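# Plug each funnel's outlet section with the matching colored plug

## Task

The pipes under the funnels may cross behind the cover, so first work out which section each funnel actually drains into. Set the red plug on the flat front face of the section fed by the red-banded funnel, and the blue plug on the flat front face of the section fed by the blue-banded funnel. Marbles may be released from just above into the funnels or back into their tray. Nothing except a marble may leave the table. Each plug must stay in place on its own, not held by the robot. Finish with both grippers open and withdrawn.

## Robot and tools

Robot: two arms, named left_arm and right_arm, each ending in a two-finger gripper. The names do not refer to image sides. All positions use one shared scene frame in metres. Its origin lies on the table surface midway between the arms, +x reaches out across the table, +z is up, and left_arm sits toward +y. Orientations are quaternions written w first (qw, qx, qy, qz). On a gripper, the fingers extend along its own +z axis and spread apart along its own y axis. The reported end_effector_position is the spot between the closed finger pads, roughly 2 cm short of the fingertips. Closing pushes the tips about 10 mm further along +z.

A row is 16 plain numbers: left_arm x, y, z, qw, qx, qy, qz, opening, and then the same eight values for right_arm. A row is always full, even when only one arm should move. The position and quaternion in a row are absolute targets in the scene frame, not offsets. Opening runs from -1 (closed) to +1 (fully open, 0.084 m).

Tools:
- execute_actions(actions): actions is a list of actions. Each action is a list of up to 15 rows, and each row lasts one 1/30 s step. If an action has fewer rows, its last row is held until 15 steps have passed. An empty list only returns the current state and images. A target lying more than 0.6 m from a gripper's present position, measured along any of that gripper's axes, gets the action refused for both arms. A malformed action, or a first action that fails this check, rejects the whole call and nothing moves.
- move(target, speed, blocking): target is one 16-number row of absolute poses and openings. Each gripper follows a straight line toward its pose, and both arms finish together. A move lasts 0.5 to 10 s and stops short if it needs longer. speed is in m/s, from 0.002 to 0.5, default 0.25, and turning is capped at twice that in rad/s. Openings are applied when the move begins. The path ignores obstacles and the other arm. Grippers lag, drift off the line and can overshoot speed, most of all near full reach. With blocking=false the call returns after 0.5 s while the arm keeps moving. Until a result shows that move has ended, call wait or stop before any new rows or moves.
- wait(seconds): seconds is 0 to 10. Each arm keeps its last command, and the call returns early if a running move ends.
- stop(): brakes a running move to rest. A fast arm needs more room to brake. The fingers keep moving.
- zoom_image(camera, region): region is [x0, y0, x1, y1] in pixels, with the top-left corner at (0, 0) and at most 504x504. It gives a closer look at the latest image. Cameras are cam_head_left, cam_head_right, cam_left_wrist and cam_right_wrist, each 896x504.
- finished_scene(scene): ends the scene and cannot be undone. Call it only after the plugs rest by themselves and the grippers have let go and moved away.

Control behaviour: at every step the commanded pose is limited to 70 mm and 16 degrees from the measured pose. The arm then heads there by damped inverse kinematics, and position wins over orientation when both cannot be met. Distant targets therefore take several actions, and each action ends at most one clipped step further, so keep sending the remainder. To hold an orientation steady, repeat the same quaternion in every row rather than copying the drifted value read back. For an arm that should stay still, resend its last reported pose and the opening it should keep.

Results: the state line gives each gripper's position, quaternion and velocities. Printed hand positions can be slightly wrong, more so at long reach. "Hand target" is the pose the controller is currently chasing. grip_measured is the actual finger opening on the command scale. To keep hold of something, command an opening clearly below grip_measured, and the lower it is, the harder the squeeze (about 24 N per pad). Closing fast can squeeze too hard. A "pose unreachable" line means the clearance check changed or blocked that arm's command. After a move, a "move:" line reports the ending: done, off_target, moving, held (a check blocked the final step) or fault. It also lists the limits that acted: paced means the pose was clipped, and held means some steps were blocked, after which the arm may surge faster than speed. Each gripper's distance from its target is also reported. Joint torques carry offsets and noise. MOTOR HOT appears from 65 °C, and at 80 °C an OVER-TEMPERATURE FAULT brakes the arm until it cools. A TORQUE FAULT means a joint hit its load limit: the arm backs that joint off slightly, pauses 10 s, and skips the rest of the call. Joint load limits: waist and shoulder 45.5 N m, upper arm roll, elbow and forearm roll 27.3, wrist pitch and wrist roll 18.2. Any held weight adds to the load.

Avoid: dropping the plugs, knocking anything other than a marble off the table, colliding the arms or pressing them together, hitting things fast, and driving targets deep past a contact, which pushes harder. Brief tugs on a held part or nudges to loose objects can happen, so grip firmly enough. Keep held loads short to limit heating. Before placing, trace each banded funnel's pipe in the images to find its true outlet section.

Each tool is called after "Request:" in YAML: its name, and indented under it one key for each argument.

## Session

Request:
execute_actions:
  actions: []

Scene clock: 0.00 s.
left_arm: end_effector_position=(+0.3026, +0.4663, +0.1331) grip_measured=+1.00 end_effector_quat_wxyz=(+0.415, +0.643, +0.642, +0.042) end_effector_velocity=(+0.000, +0.000, -0.000) end_effector_angular_velocity=(+0.001, +0.000, +0.000) | right_arm: end_effector_position=(+0.5995, -0.0636, +0.1633) grip_measured=+1.00 end_effector_quat_wxyz=(+0.034, +0.545, +0.832, -0.095) end_effector_velocity=(-0.000, -0.000, -0.000) end_effector_angular_velocity=(-0.001, +0.001, +0.001)
Joint positions: left_arm=[ 0.354 -0.147  0.351  0.506 -1.059  0.98   0.082  0.084] | right_arm=[ 0.681  0.903  0.1    2.29  -0.206  1.549 -1.306  0.084]
Joint velocities: left_arm=[-0.001  0.    -0.     0.    -0.001 -0.002  0.    -0.   ] | right_arm=[ 0.    -0.    -0.    -0.     0.     0.001 -0.001 -0.   ]
Joint torques (N m, as the arm reports them, + toward a larger angle): no reading
Motor temperatures (°C, as the motors report them): left_arm=[39 37 44 41 39 39 39] | right_arm=[43 44 40 36 45 44 39]
Hand target (left_arm): +0.303, +0.466, +0.133; +0.415, +0.643, +0.642, +0.042
Hand target (right_arm): +0.600, -0.064, +0.163; +0.034, +0.545, +0.832, -0.095

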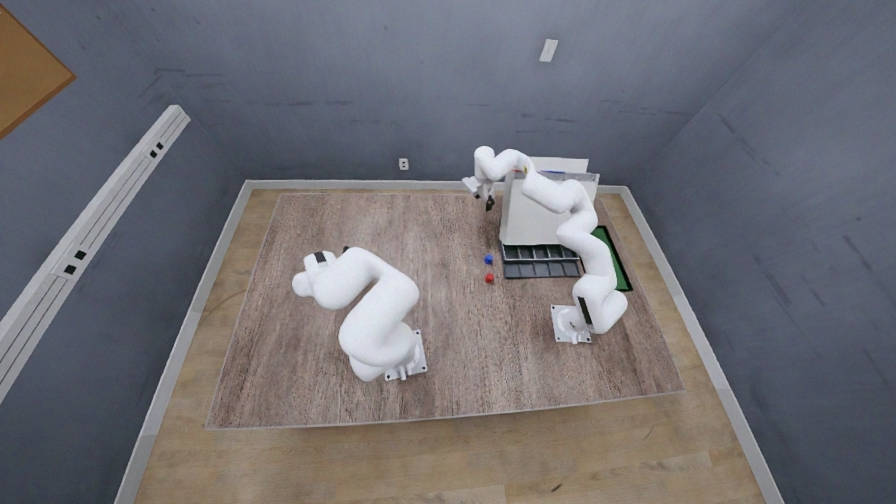

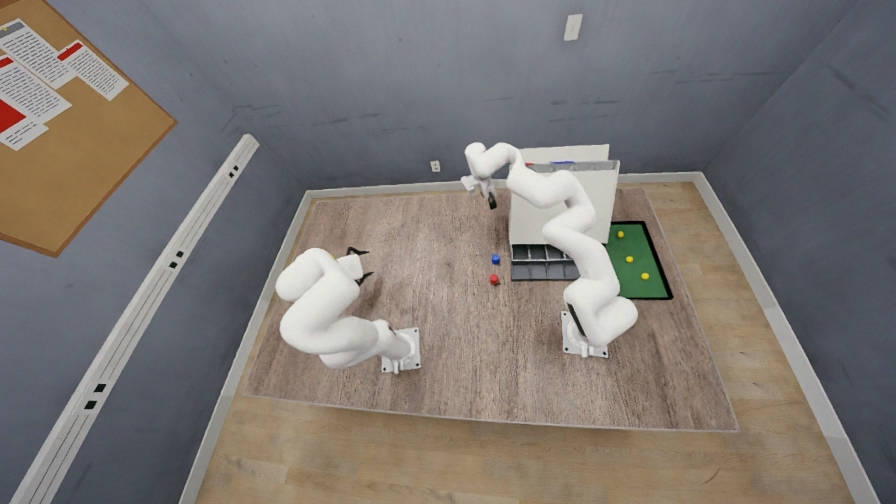

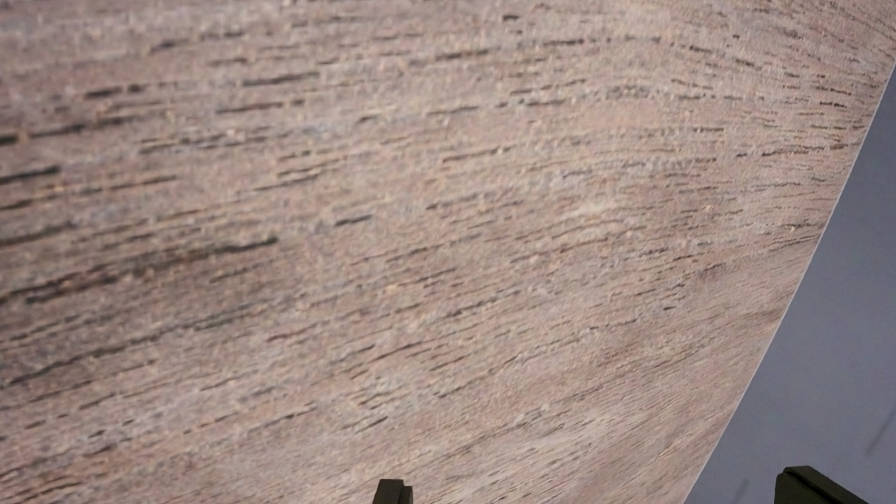

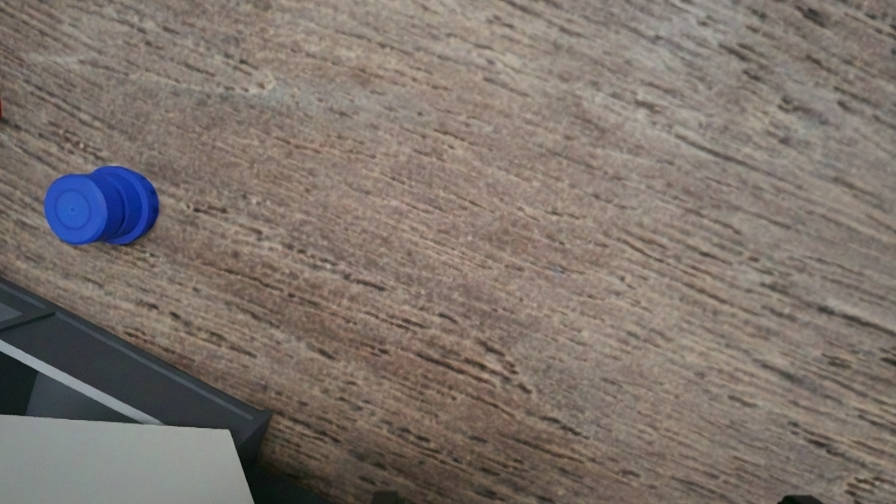

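Request:
zoom_image:
  camera: "cam_head_right"
  region: [440, 120, 720, 320]

Request:
zoom_image:
  camera: "cam_head_left"
  region: [440, 130, 660, 350]

Region (440, 120, 720, 320) of cam_head_right's 896x504 image, scaled by 1.800, with more detail than that image has; it fills the top 360 rows of this view, and the rest is white.

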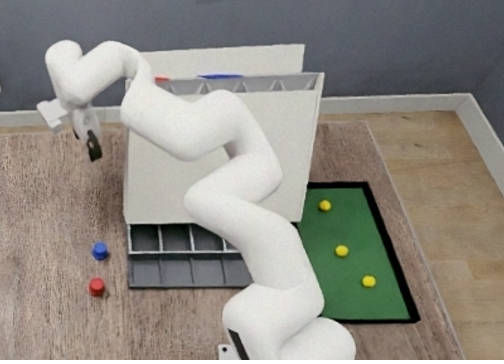

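Region (440, 130, 660, 350) of cam_head_left's 896x504 image, scaled by 2.291, with more detail than that image has.

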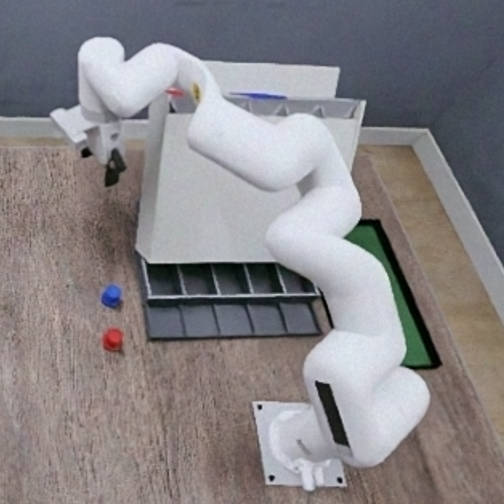

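Request:
move:
  target: [0.3026,0.4663,0.1331,0.415,0.643,0.642,0.042,1, 0.5,-0.05,0.36,0,0.707,0.707,0,1]
  speed: 0.3

Request:
move:
  target: [0.3026,0.4663,0.1331,0.415,0.643,0.642,0.042,1, 0.40,-0.25,0.48,0,1,0,0,1]
  speed: 0.4

Scene clock: 28.97 s.
left_arm: end_effector_position=(+0.3026, +0.4663, +0.1331) grip_measured=+1.00 end_effector_quat_wxyz=(+0.415, +0.643, +0.642, +0.042) end_effector_velocity=(-0.001, +0.001, -0.000) end_effector_angular_velocity=(-0.000, +0.001, +0.003) | right_arm: end_effector_position=(+0.5007, -0.0499, +0.3595) grip_measured=+1.00 end_effector_quat_wxyz=(-0.000, +0.707, +0.707, -0.000) end_effector_velocity=(-0.001, +0.000, +0.003) end_effector_angular_velocity=(+0.004, -0.005, -0.001)
Joint positions: left_arm=[ 0.354 -0.146  0.351  0.506 -1.059  0.981  0.081  0.084] | right_arm=[ 0.705  0.418  0.127  2.045 -0.051  1.631 -0.846  0.084]
Joint velocities: left_arm=[ 0.003 -0.    -0.    -0.001  0.001 -0.    -0.001 -0.   ] | right_arm=[-0.    -0.007  0.001 -0.004  0.001 -0.003  0.002  0.   ]
Joint torques (N m, as the arm reports them, + toward a larger angle): left_arm=[  0.64 -19.26   0.    13.04  -0.44  -0.58   0.02] | right_arm=[  1.62 -23.67  -0.01  16.81  -0.04  -1.19   0.  ]
Motor temperatures (°C, as the motors report them): left_arm=[39 37 44 42 39 39 39] | right_arm=[43 45 40 38 45 44 39]
Hand target (left_arm): +0.303, +0.466, +0.133; +0.415, +0.643, +0.642, +0.042
Hand target (right_arm): +0.501, -0.050, +0.360; +0.000, +0.707, +0.707, +0.000
Off the commanded pose (left_arm): 0.000 m, 0 deg.
Off the commanded pose (right_arm): 0.001 m, 0 deg.
move: done

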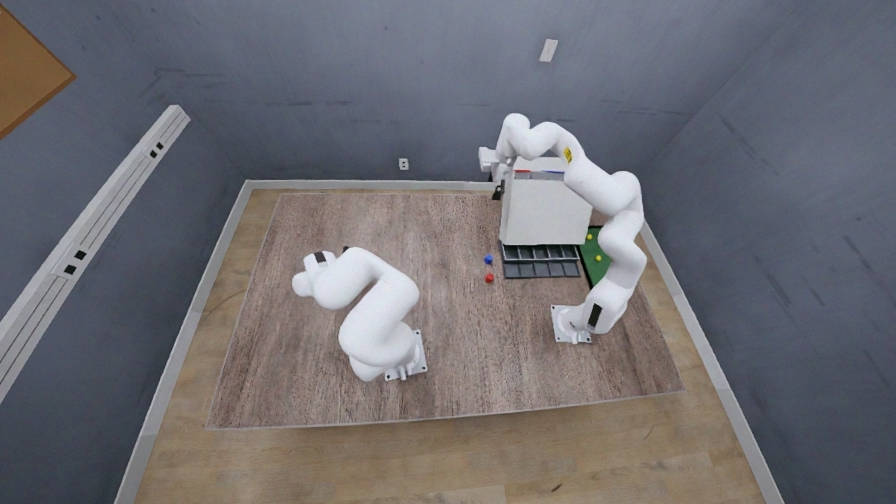

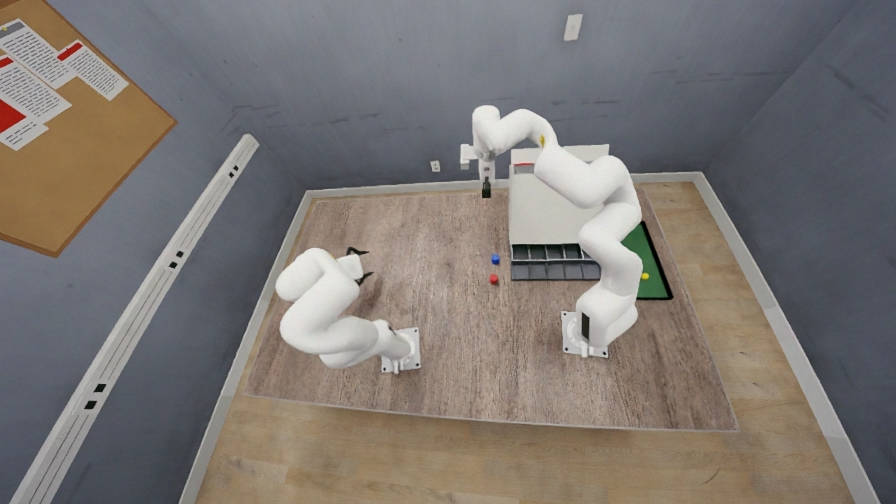

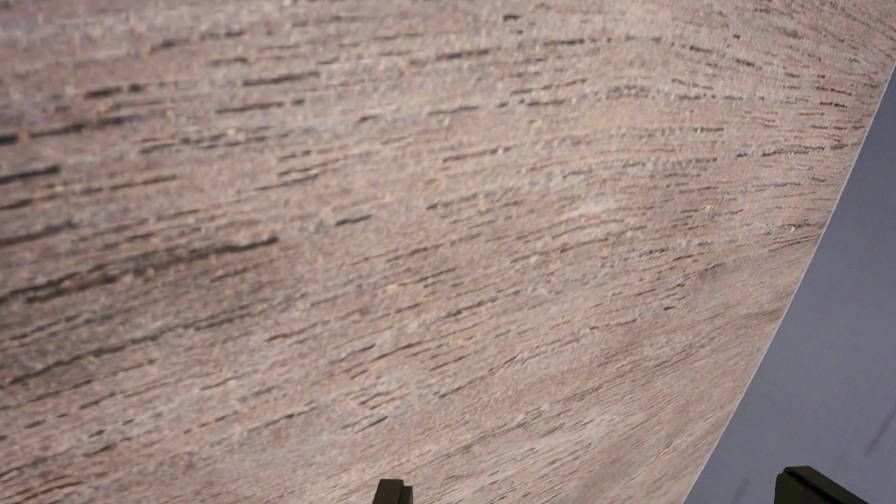

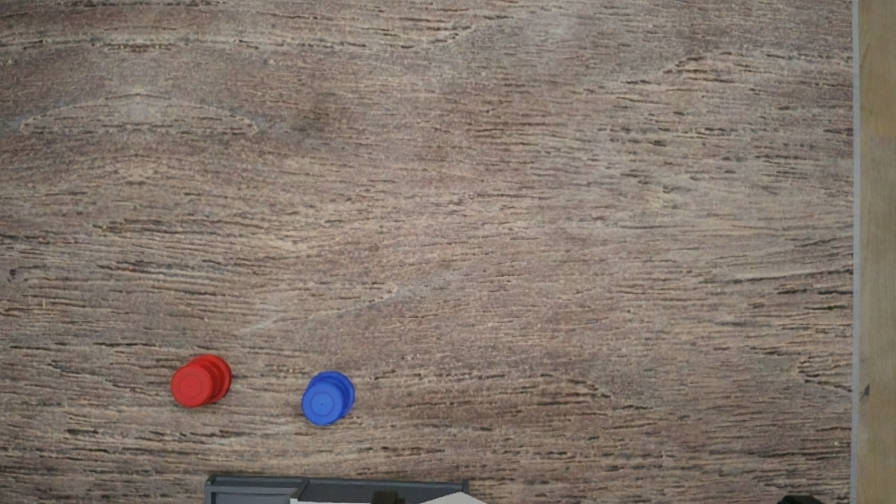

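Scene clock: 31.53 s.
left_arm: end_effector_position=(+0.3026, +0.4663, +0.1331) grip_measured=+1.00 end_effector_quat_wxyz=(+0.415, +0.643, +0.642, +0.042) end_effector_velocity=(+0.000, +0.000, +0.000) end_effector_angular_velocity=(+0.001, +0.000, +0.000) | right_arm: end_effector_position=(+0.4006, -0.2495, +0.4803) grip_measured=+1.00 end_effector_quat_wxyz=(-0.001, +1.000, +0.001, -0.001) end_effector_velocity=(-0.001, -0.002, +0.002) end_effector_angular_velocity=(+0.001, -0.004, -0.015)
Joint positions: left_arm=[ 0.354 -0.146  0.351  0.506 -1.059  0.981  0.081  0.084] | right_arm=[ 0.586 -0.176 -0.025  1.668 -0.002  1.845  0.466  0.084]
Joint velocities: left_arm=[-0.     0.     0.     0.001  0.    -0.001 -0.    -0.   ] | right_arm=[-0.002 -0.005 -0.001  0.001 -0.001  0.003  0.012 -0.   ]
Joint torques (N m, as the arm reports them, + toward a larger angle): left_arm=[  0.6  -19.03  -0.2   12.92  -0.29  -0.65   0.29] | right_arm=[  0.89 -11.78   0.    15.25  -0.41  -1.26   0.07]
Motor temperatures (°C, as the motors report them): left_arm=[39 37 44 42 39 39 39] | right_arm=[43 45 40 38 45 44 39]
Hand target (left_arm): +0.303, +0.466, +0.133; +0.415, +0.643, +0.642, +0.042
Hand target (right_arm): +0.401, -0.250, +0.481; -0.001, +1.000, -0.000, -0.001
Off the commanded pose (left_arm): 0.000 m, 0 deg.
Off the commanded pose (right_arm): 0.001 m, 0 deg.
move: done

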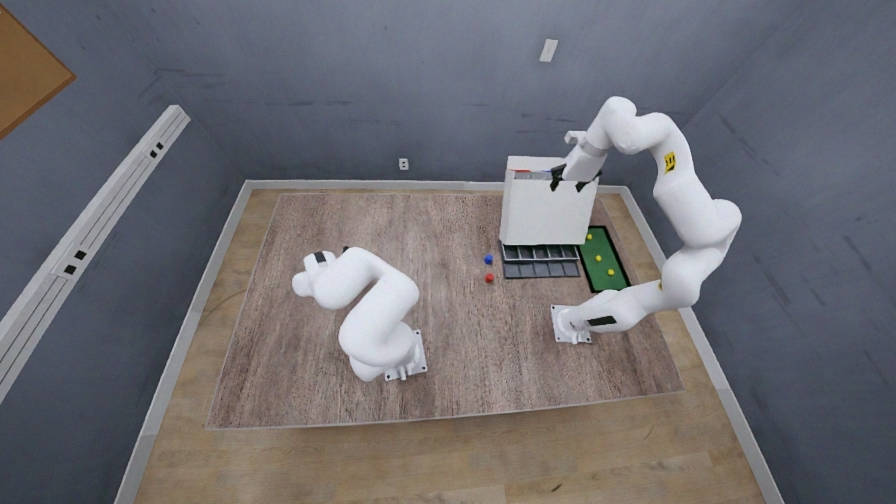

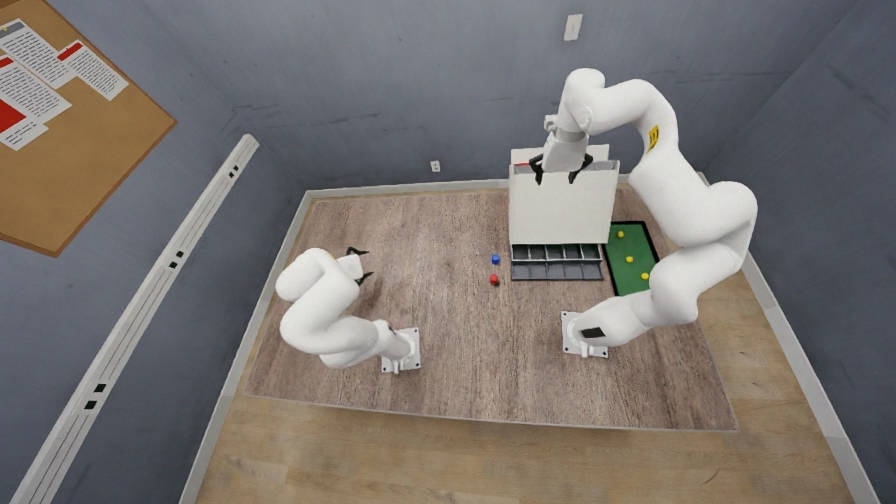

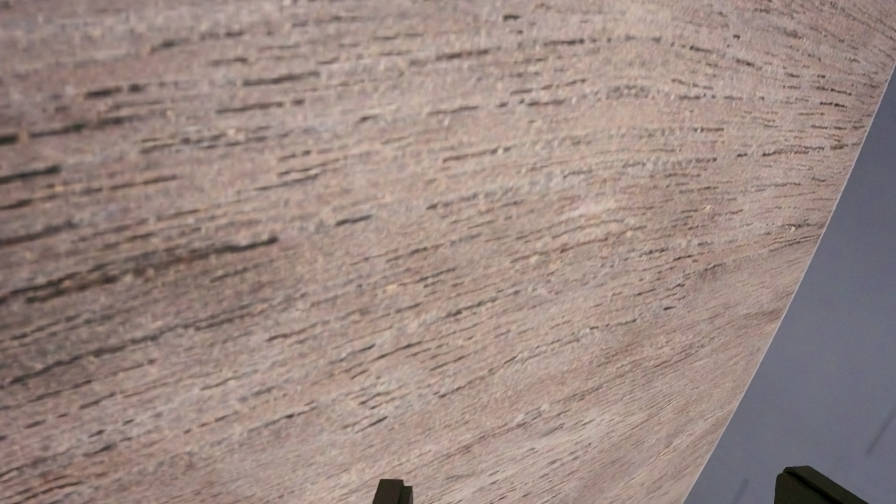

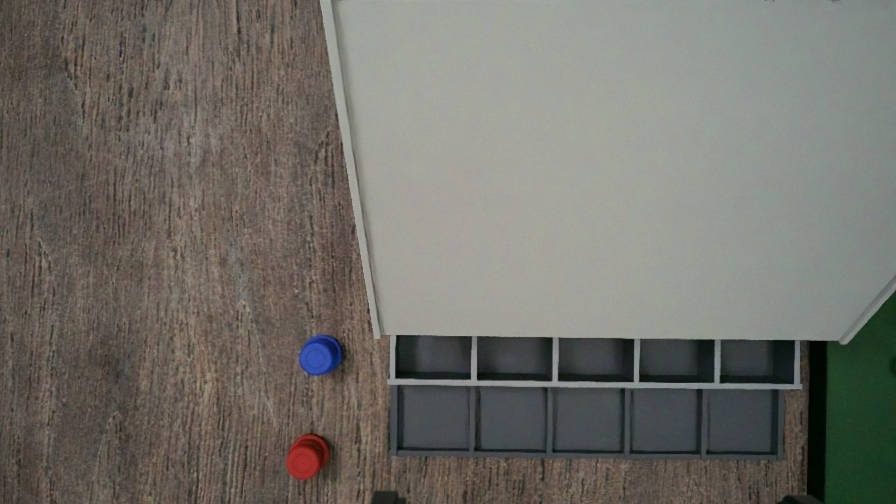

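Request:
move:
  target: [0.3026,0.4663,0.1331,0.415,0.643,0.642,0.042,1, 0.31,-0.69,0.33,0,1,0,0,0]
  speed: 0.4

Scene clock: 54.50 s.
left_arm: end_effector_position=(+0.3026, +0.4663, +0.1331) grip_measured=+1.00 end_effector_quat_wxyz=(+0.415, +0.643, +0.642, +0.042) end_effector_velocity=(+0.000, +0.000, +0.000) end_effector_angular_velocity=(+0.001, -0.001, +0.000) | right_arm: end_effector_position=(+0.3101, -0.6890, +0.3306) grip_measured=-0.01 end_effector_quat_wxyz=(-0.002, +1.000, +0.000, -0.000) end_effector_velocity=(-0.000, -0.003, -0.001) end_effector_angular_velocity=(+0.004, +0.001, -0.004)
Joint positions: left_arm=[ 0.354 -0.146  0.351  0.506 -1.059  0.981  0.081  0.084] | right_arm=[ 0.313 -0.576 -0.769  1.063 -0.385  1.506 -0.436  0.044]
Joint velocities: left_arm=[-0.001 -0.     0.     0.001 -0.    -0.001  0.     0.   ] | right_arm=[ 0.003  0.007 -0.012  0.005  0.003 -0.002 -0.005  0.   ]
Joint torques (N m, as the arm reports them, + toward a larger angle): left_arm=[  0.84 -19.4   -0.41  13.1    0.01  -0.43   0.05] | right_arm=[ 0.98 -1.45  7.7  15.92 -0.33 -1.62  0.01]
Motor temperatures (°C, as the motors report them): left_arm=[39 37 44 43 39 39 39] | right_arm=[43 44 40 38 45 44 39]
Hand target (left_arm): +0.303, +0.466, +0.133; +0.415, +0.643, +0.642, +0.042
Hand target (right_arm): +0.310, -0.689, +0.330; -0.002, +1.000, +0.000, -0.000
Off the commanded pose (left_arm): 0.000 m, 0 deg.
Off the commanded pose (right_arm): 0.001 m, 0 deg.
move: done; limits=paced

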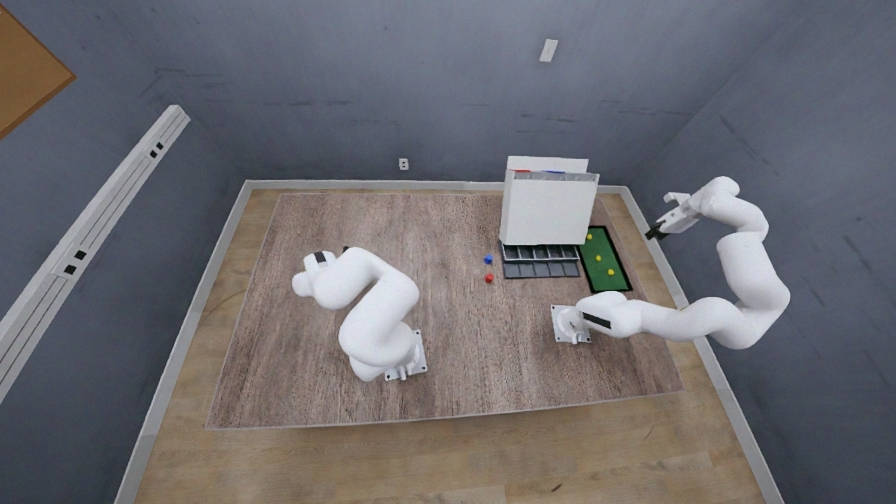

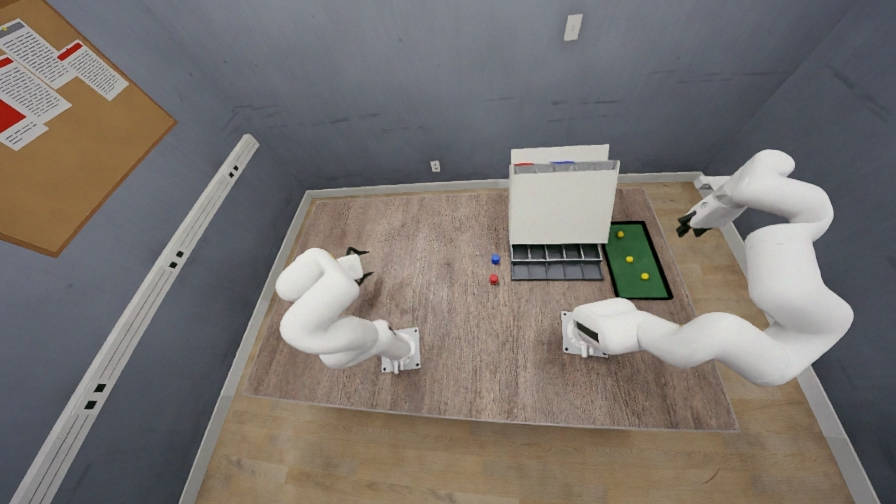

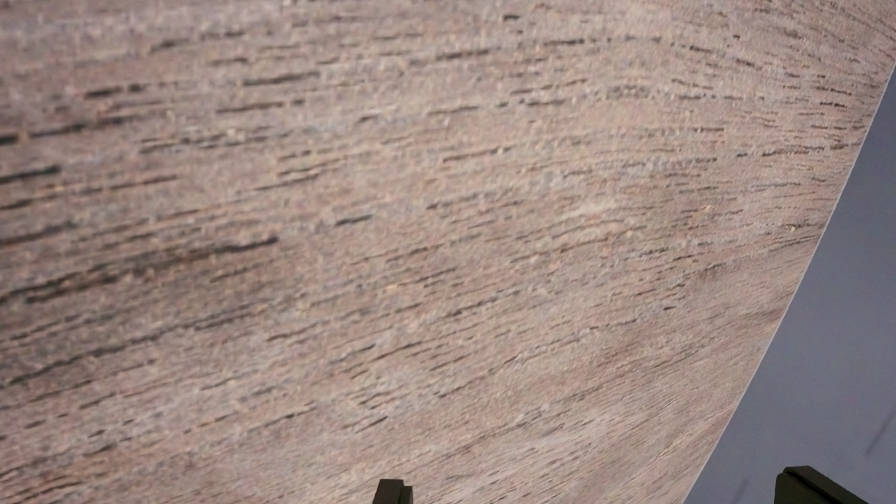

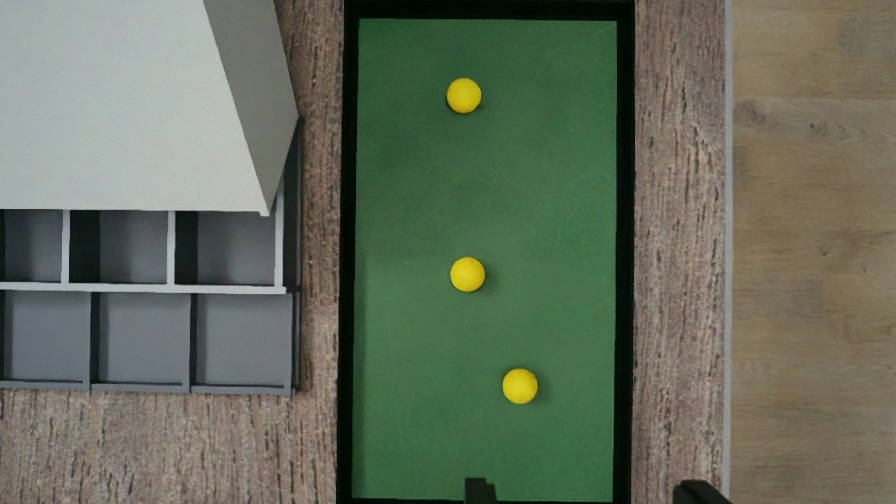

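Request:
move:
  target: [0.273,-0.08,0.2,0,1,0,0,0.3, 0.366,-0.6705,0.15,0,1,0,0,0]
  speed: 0.4

Scene clock: 77.20 s.
left_arm: end_effector_position=(+0.2759, -0.0783, +0.1998) grip_measured=+0.29 end_effector_quat_wxyz=(-0.001, +1.000, +0.000, -0.000) end_effector_velocity=(-0.001, -0.002, +0.001) end_effector_angular_velocity=(+0.014, +0.007, -0.002) | right_arm: end_effector_position=(+0.3653, -0.6705, +0.1501) grip_measured=-0.01 end_effector_quat_wxyz=(+0.000, +1.000, -0.000, +0.000) end_effector_velocity=(+0.000, +0.000, -0.000) end_effector_angular_velocity=(+0.000, -0.001, +0.002)
Joint positions: left_arm=[-0.174  0.156 -0.941  1.149  0.145  1.064 -1.008  0.056] | right_arm=[ 0.477 -0.285 -1.033  0.73  -0.313  0.903 -0.433  0.044]
Joint velocities: left_arm=[-0.014  0.02   0.003  0.022  0.019  0.026 -0.016  0.   ] | right_arm=[ 0.    -0.     0.    -0.     0.001 -0.    -0.001 -0.   ]
Joint torques (N m, as the arm reports them, + toward a larger angle): left_arm=[  0.19 -22.42  -1.96  15.57   0.2   -2.21   0.07] | right_arm=[ 0.9  -3.77  4.19 15.78 -0.33 -1.38  0.02]
Motor temperatures (°C, as the motors report them): left_arm=[39 37 44 43 39 39 39] | right_arm=[43 44 40 38 45 44 39]
Hand target (left_arm): +0.276, -0.078, +0.200; -0.002, +1.000, -0.000, -0.001
Hand target (right_arm): +0.365, -0.670, +0.150; +0.000, +1.000, -0.000, +0.000
Off the commanded pose (left_arm): 0.003 m, 0 deg.
Off the commanded pose (right_arm): 0.001 m, 0 deg.
move: done

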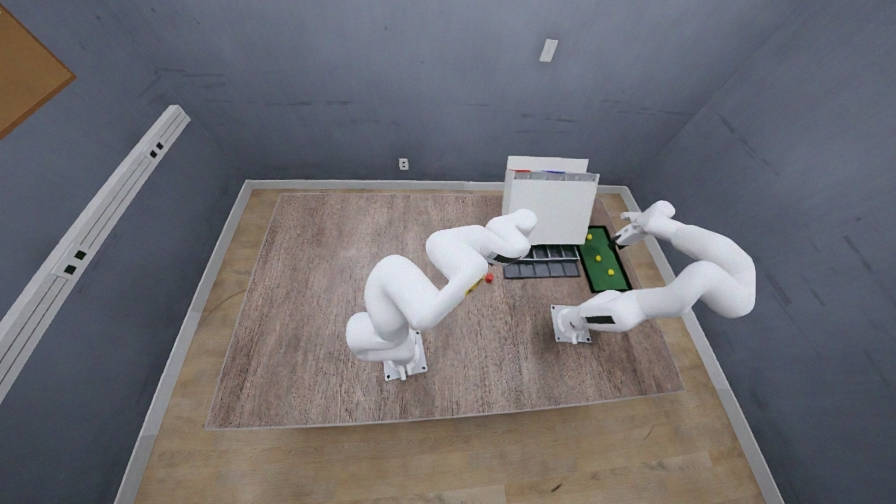

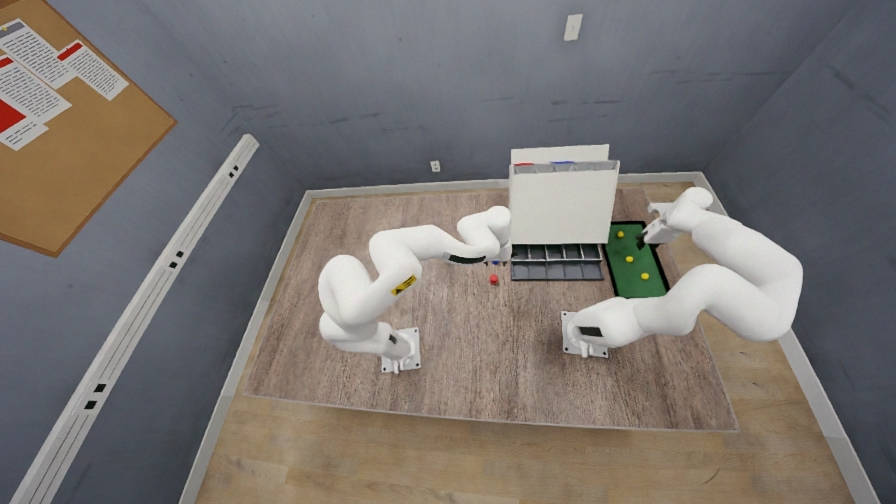

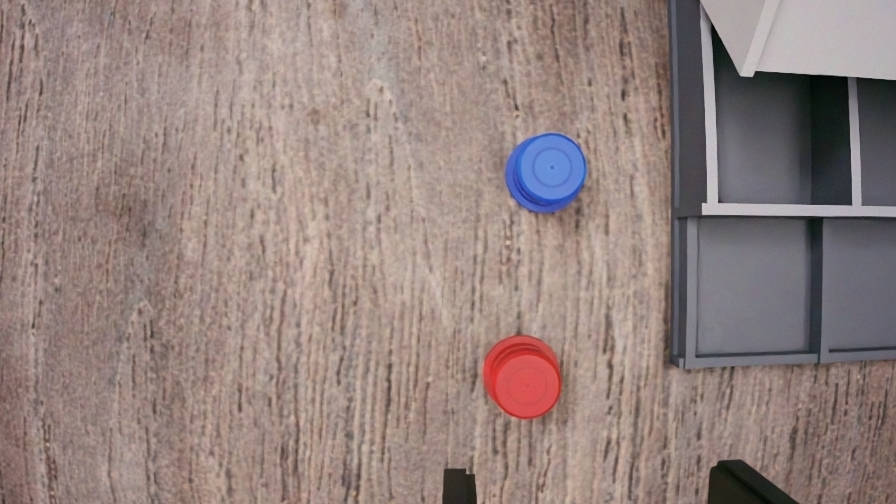

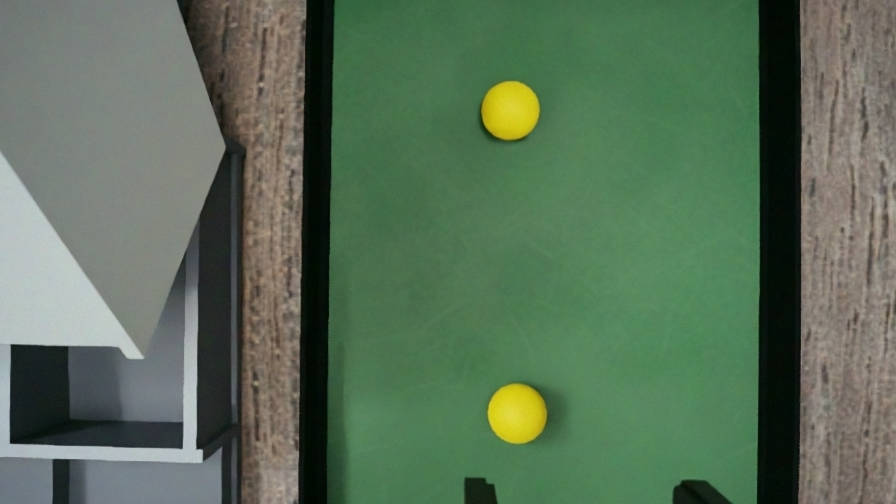

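Request:
move:
  target: [0.274,-0.08,0.033,0,1,0,0,0.3, 0.365,-0.670,0.03,0,1,0,0,0]
  speed: 0.15

Request:
execute_actions:
  actions:
    - [[0.274,-0.08,0.033,0,1,0,0,0.1, 0.365,-0.670,0.03,0,1,0,0,-0.15],[0.274,-0.08,0.033,0,1,0,0,0.0, 0.365,-0.670,0.03,0,1,0,0,-0.25],[0.274,-0.08,0.033,0,1,0,0,-0.1, 0.365,-0.670,0.03,0,1,0,0,-0.3],[0.274,-0.08,0.033,0,1,0,0,-0.2, 0.365,-0.670,0.03,0,1,0,0,-0.35],[0.274,-0.08,0.033,0,1,0,0,-0.25, 0.365,-0.670,0.03,0,1,0,0,-0.4],[0.274,-0.08,0.033,0,1,0,0,-0.3, 0.365,-0.670,0.03,0,1,0,0,-0.45],[0.274,-0.08,0.033,0,1,0,0,-0.35, 0.365,-0.670,0.03,0,1,0,0,-0.5],[0.274,-0.08,0.033,0,1,0,0,-0.4, 0.365,-0.670,0.03,0,1,0,0,-0.55],[0.274,-0.08,0.033,0,1,0,0,-0.5, 0.365,-0.670,0.03,0,1,0,0,-0.6],[0.274,-0.08,0.033,0,1,0,0,-0.6, 0.365,-0.670,0.03,0,1,0,0,-0.7],[0.274,-0.08,0.033,0,1,0,0,-0.7, 0.365,-0.670,0.03,0,1,0,0,-0.8]]

Scene clock: 104.63 s.
left_arm: end_effector_position=(+0.2735, -0.0798, +0.0329) grip_measured=+0.29 end_effector_quat_wxyz=(-0.000, +1.000, -0.000, +0.000) end_effector_velocity=(-0.000, +0.001, -0.001) end_effector_angular_velocity=(+0.002, +0.001, -0.000) | right_arm: end_effector_position=(+0.3648, -0.6698, +0.0303) grip_measured=-0.01 end_effector_quat_wxyz=(+0.000, +1.000, -0.000, +0.001) end_effector_velocity=(-0.000, -0.001, -0.001) end_effector_angular_velocity=(+0.012, +0.002, +0.003)
Joint positions: left_arm=[-0.338  0.508 -0.754  1.007  0.546  0.698 -1.288  0.056] | right_arm=[ 0.448  0.268 -0.983  0.637  0.453  0.53  -1.009  0.044]
Joint velocities: left_arm=[-0.     0.001  0.001 -0.001  0.001  0.001 -0.001 -0.   ] | right_arm=[-0.02   0.008  0.014  0.011  0.016  0.016 -0.021 -0.   ]
Joint torques (N m, as the arm reports them, + toward a larger angle): left_arm=[  0.3  -30.88  -4.77  12.52   0.46  -2.17   0.12] | right_arm=[ 1.12 -9.88 -4.2  12.69 -0.34 -1.8  -0.03]
Motor temperatures (°C, as the motors report them): left_arm=[39 37 44 43 39 39 39] | right_arm=[43 44 40 38 45 44 39]
Hand target (left_arm): +0.273, -0.080, +0.033; -0.000, +1.000, -0.000, +0.000
Hand target (right_arm): +0.365, -0.670, +0.030; -0.001, +1.000, -0.000, +0.001
Off the commanded pose (left_arm): 0.001 m, 0 deg.
Off the commanded pose (right_arm): 0.000 m, 0 deg.
move: done

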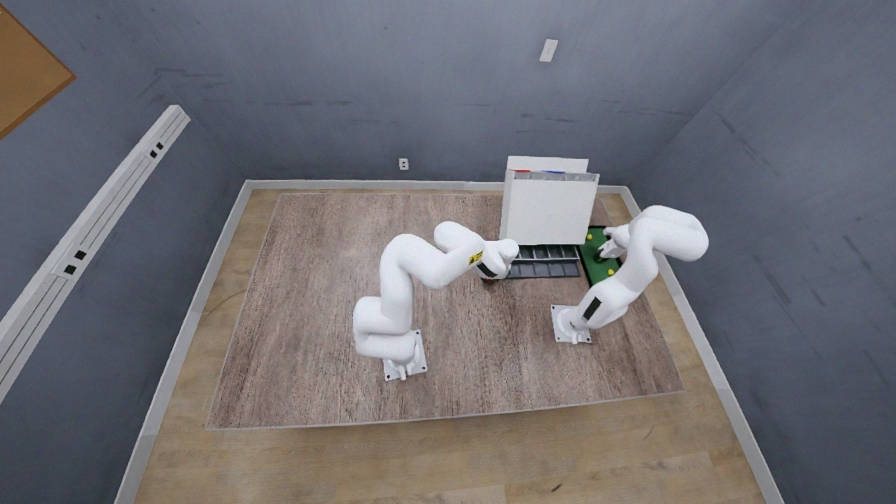

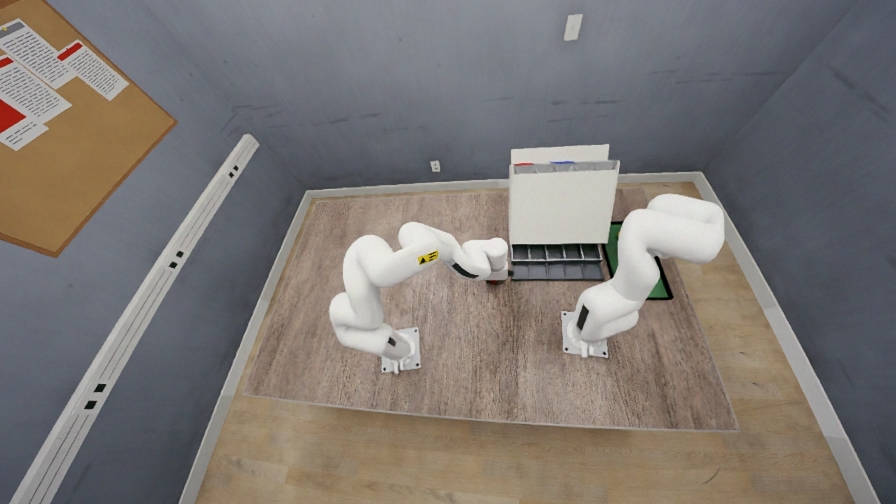

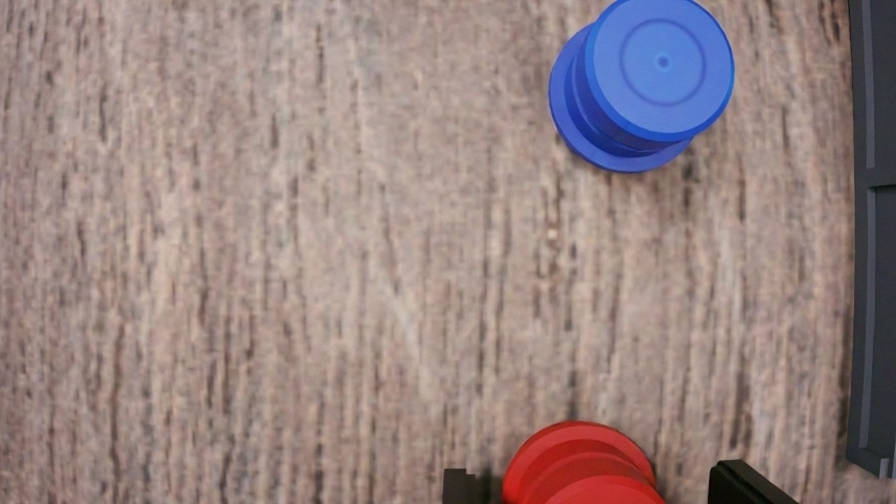

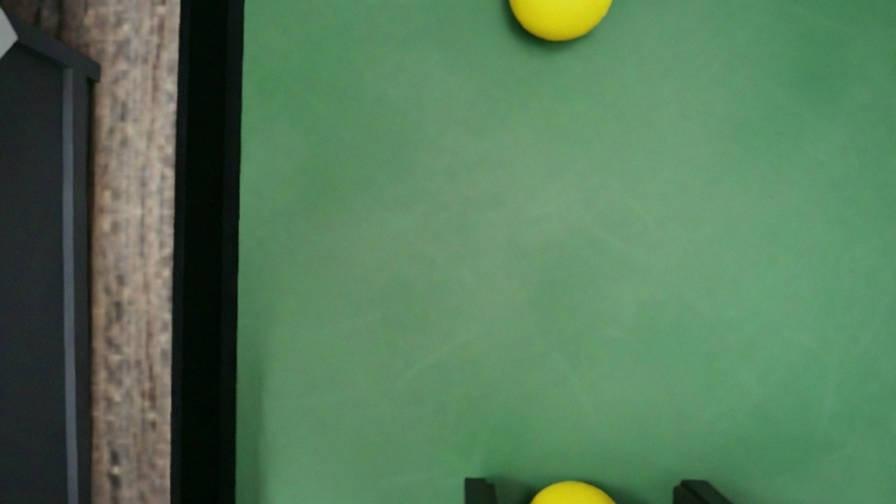

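Scene clock: 105.13 s.
left_arm: end_effector_position=(+0.2741, -0.0800, +0.0331) grip_measured=-0.33 end_effector_quat_wxyz=(-0.000, +1.000, +0.000, +0.000) end_effector_velocity=(+0.000, -0.000, +0.000) end_effector_angular_velocity=(-0.001, -0.000, -0.002) | right_arm: end_effector_position=(+0.3650, -0.6700, +0.0300) grip_measured=-0.47 end_effector_quat_wxyz=(-0.000, +1.000, +0.000, +0.000) end_effector_velocity=(-0.000, -0.000, -0.000) end_effector_angular_velocity=(-0.000, +0.001, -0.001)
Joint positions: left_arm=[-0.337  0.508 -0.754  1.008  0.545  0.698 -1.287  0.03 ] | right_arm=[ 0.446  0.271 -0.981  0.639  0.455  0.532 -1.01   0.024]
Joint velocities: left_arm=[-0.     0.    -0.     0.001  0.    -0.     0.002 -0.   ] | right_arm=[ 0.     0.001 -0.001  0.     0.     0.001  0.001  0.   ]
Joint torques (N m, as the arm reports them, + toward a larger angle): left_arm=[  0.11 -30.57  -4.5   12.52   0.33  -2.46   0.08] | right_arm=[  0.78 -10.57  -4.08  12.43  -0.44  -1.3   -0.22]
Motor temperatures (°C, as the motors report them): left_arm=[39 37 44 43 39 39 39] | right_arm=[43 44 40 38 45 44 39]
Hand target (left_arm): +0.274, -0.080, +0.033; +0.000, +1.000, -0.000, -0.000
Hand target (right_arm): +0.365, -0.670, +0.030; -0.000, +1.000, -0.000, +0.000
Off the commanded pose (left_arm): 0.000 m, 0 deg.
Off the commanded pose (right_arm): 0.000 m, 0 deg.

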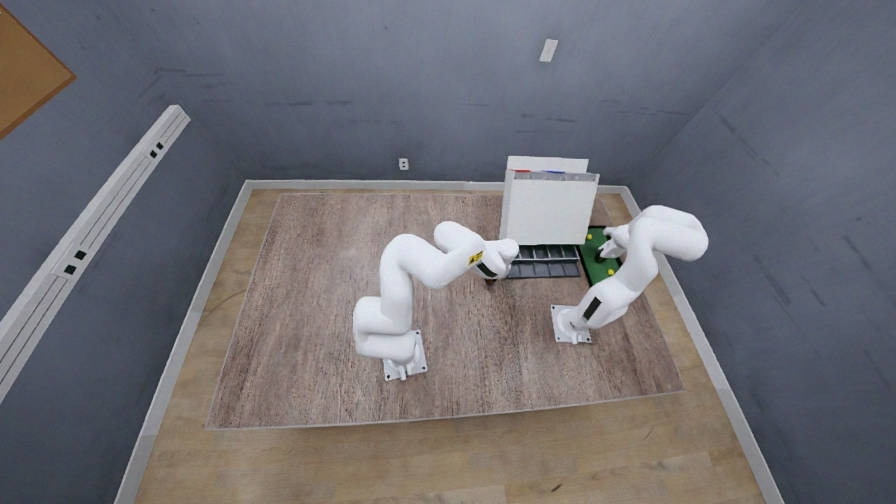

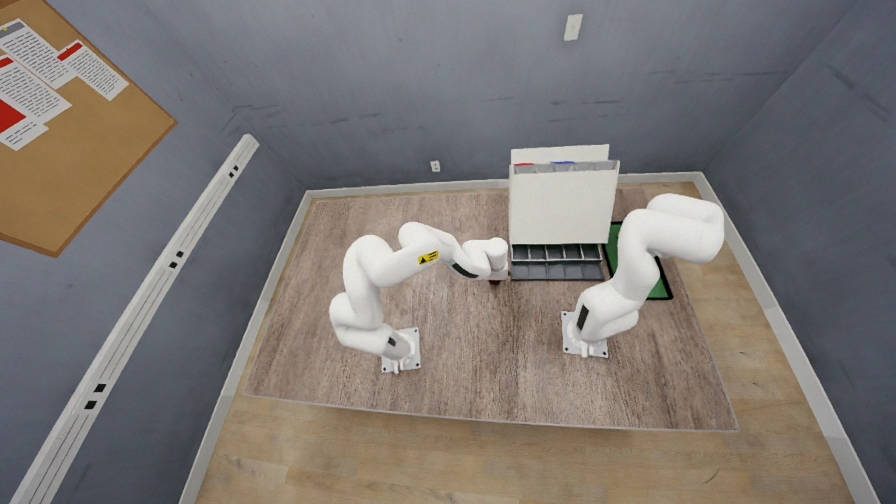

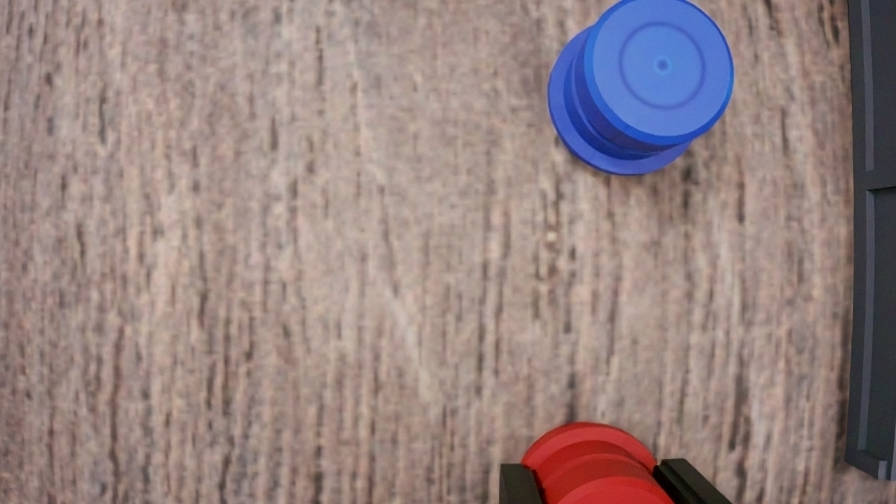

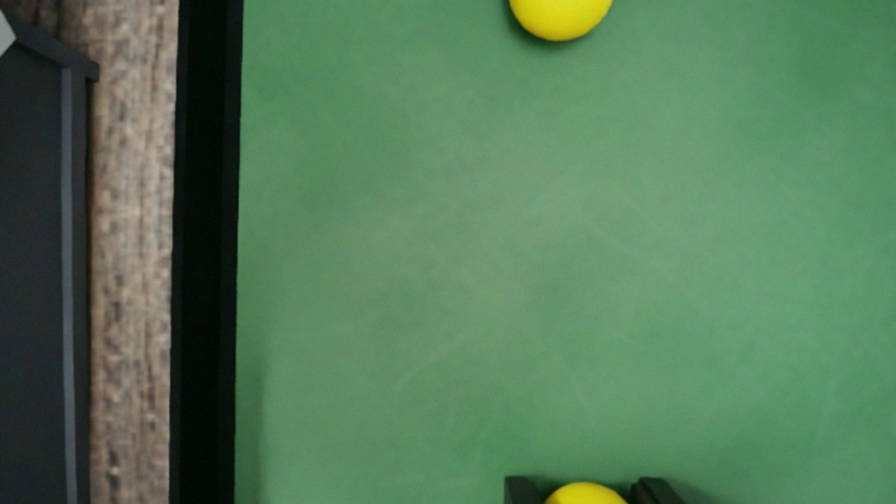

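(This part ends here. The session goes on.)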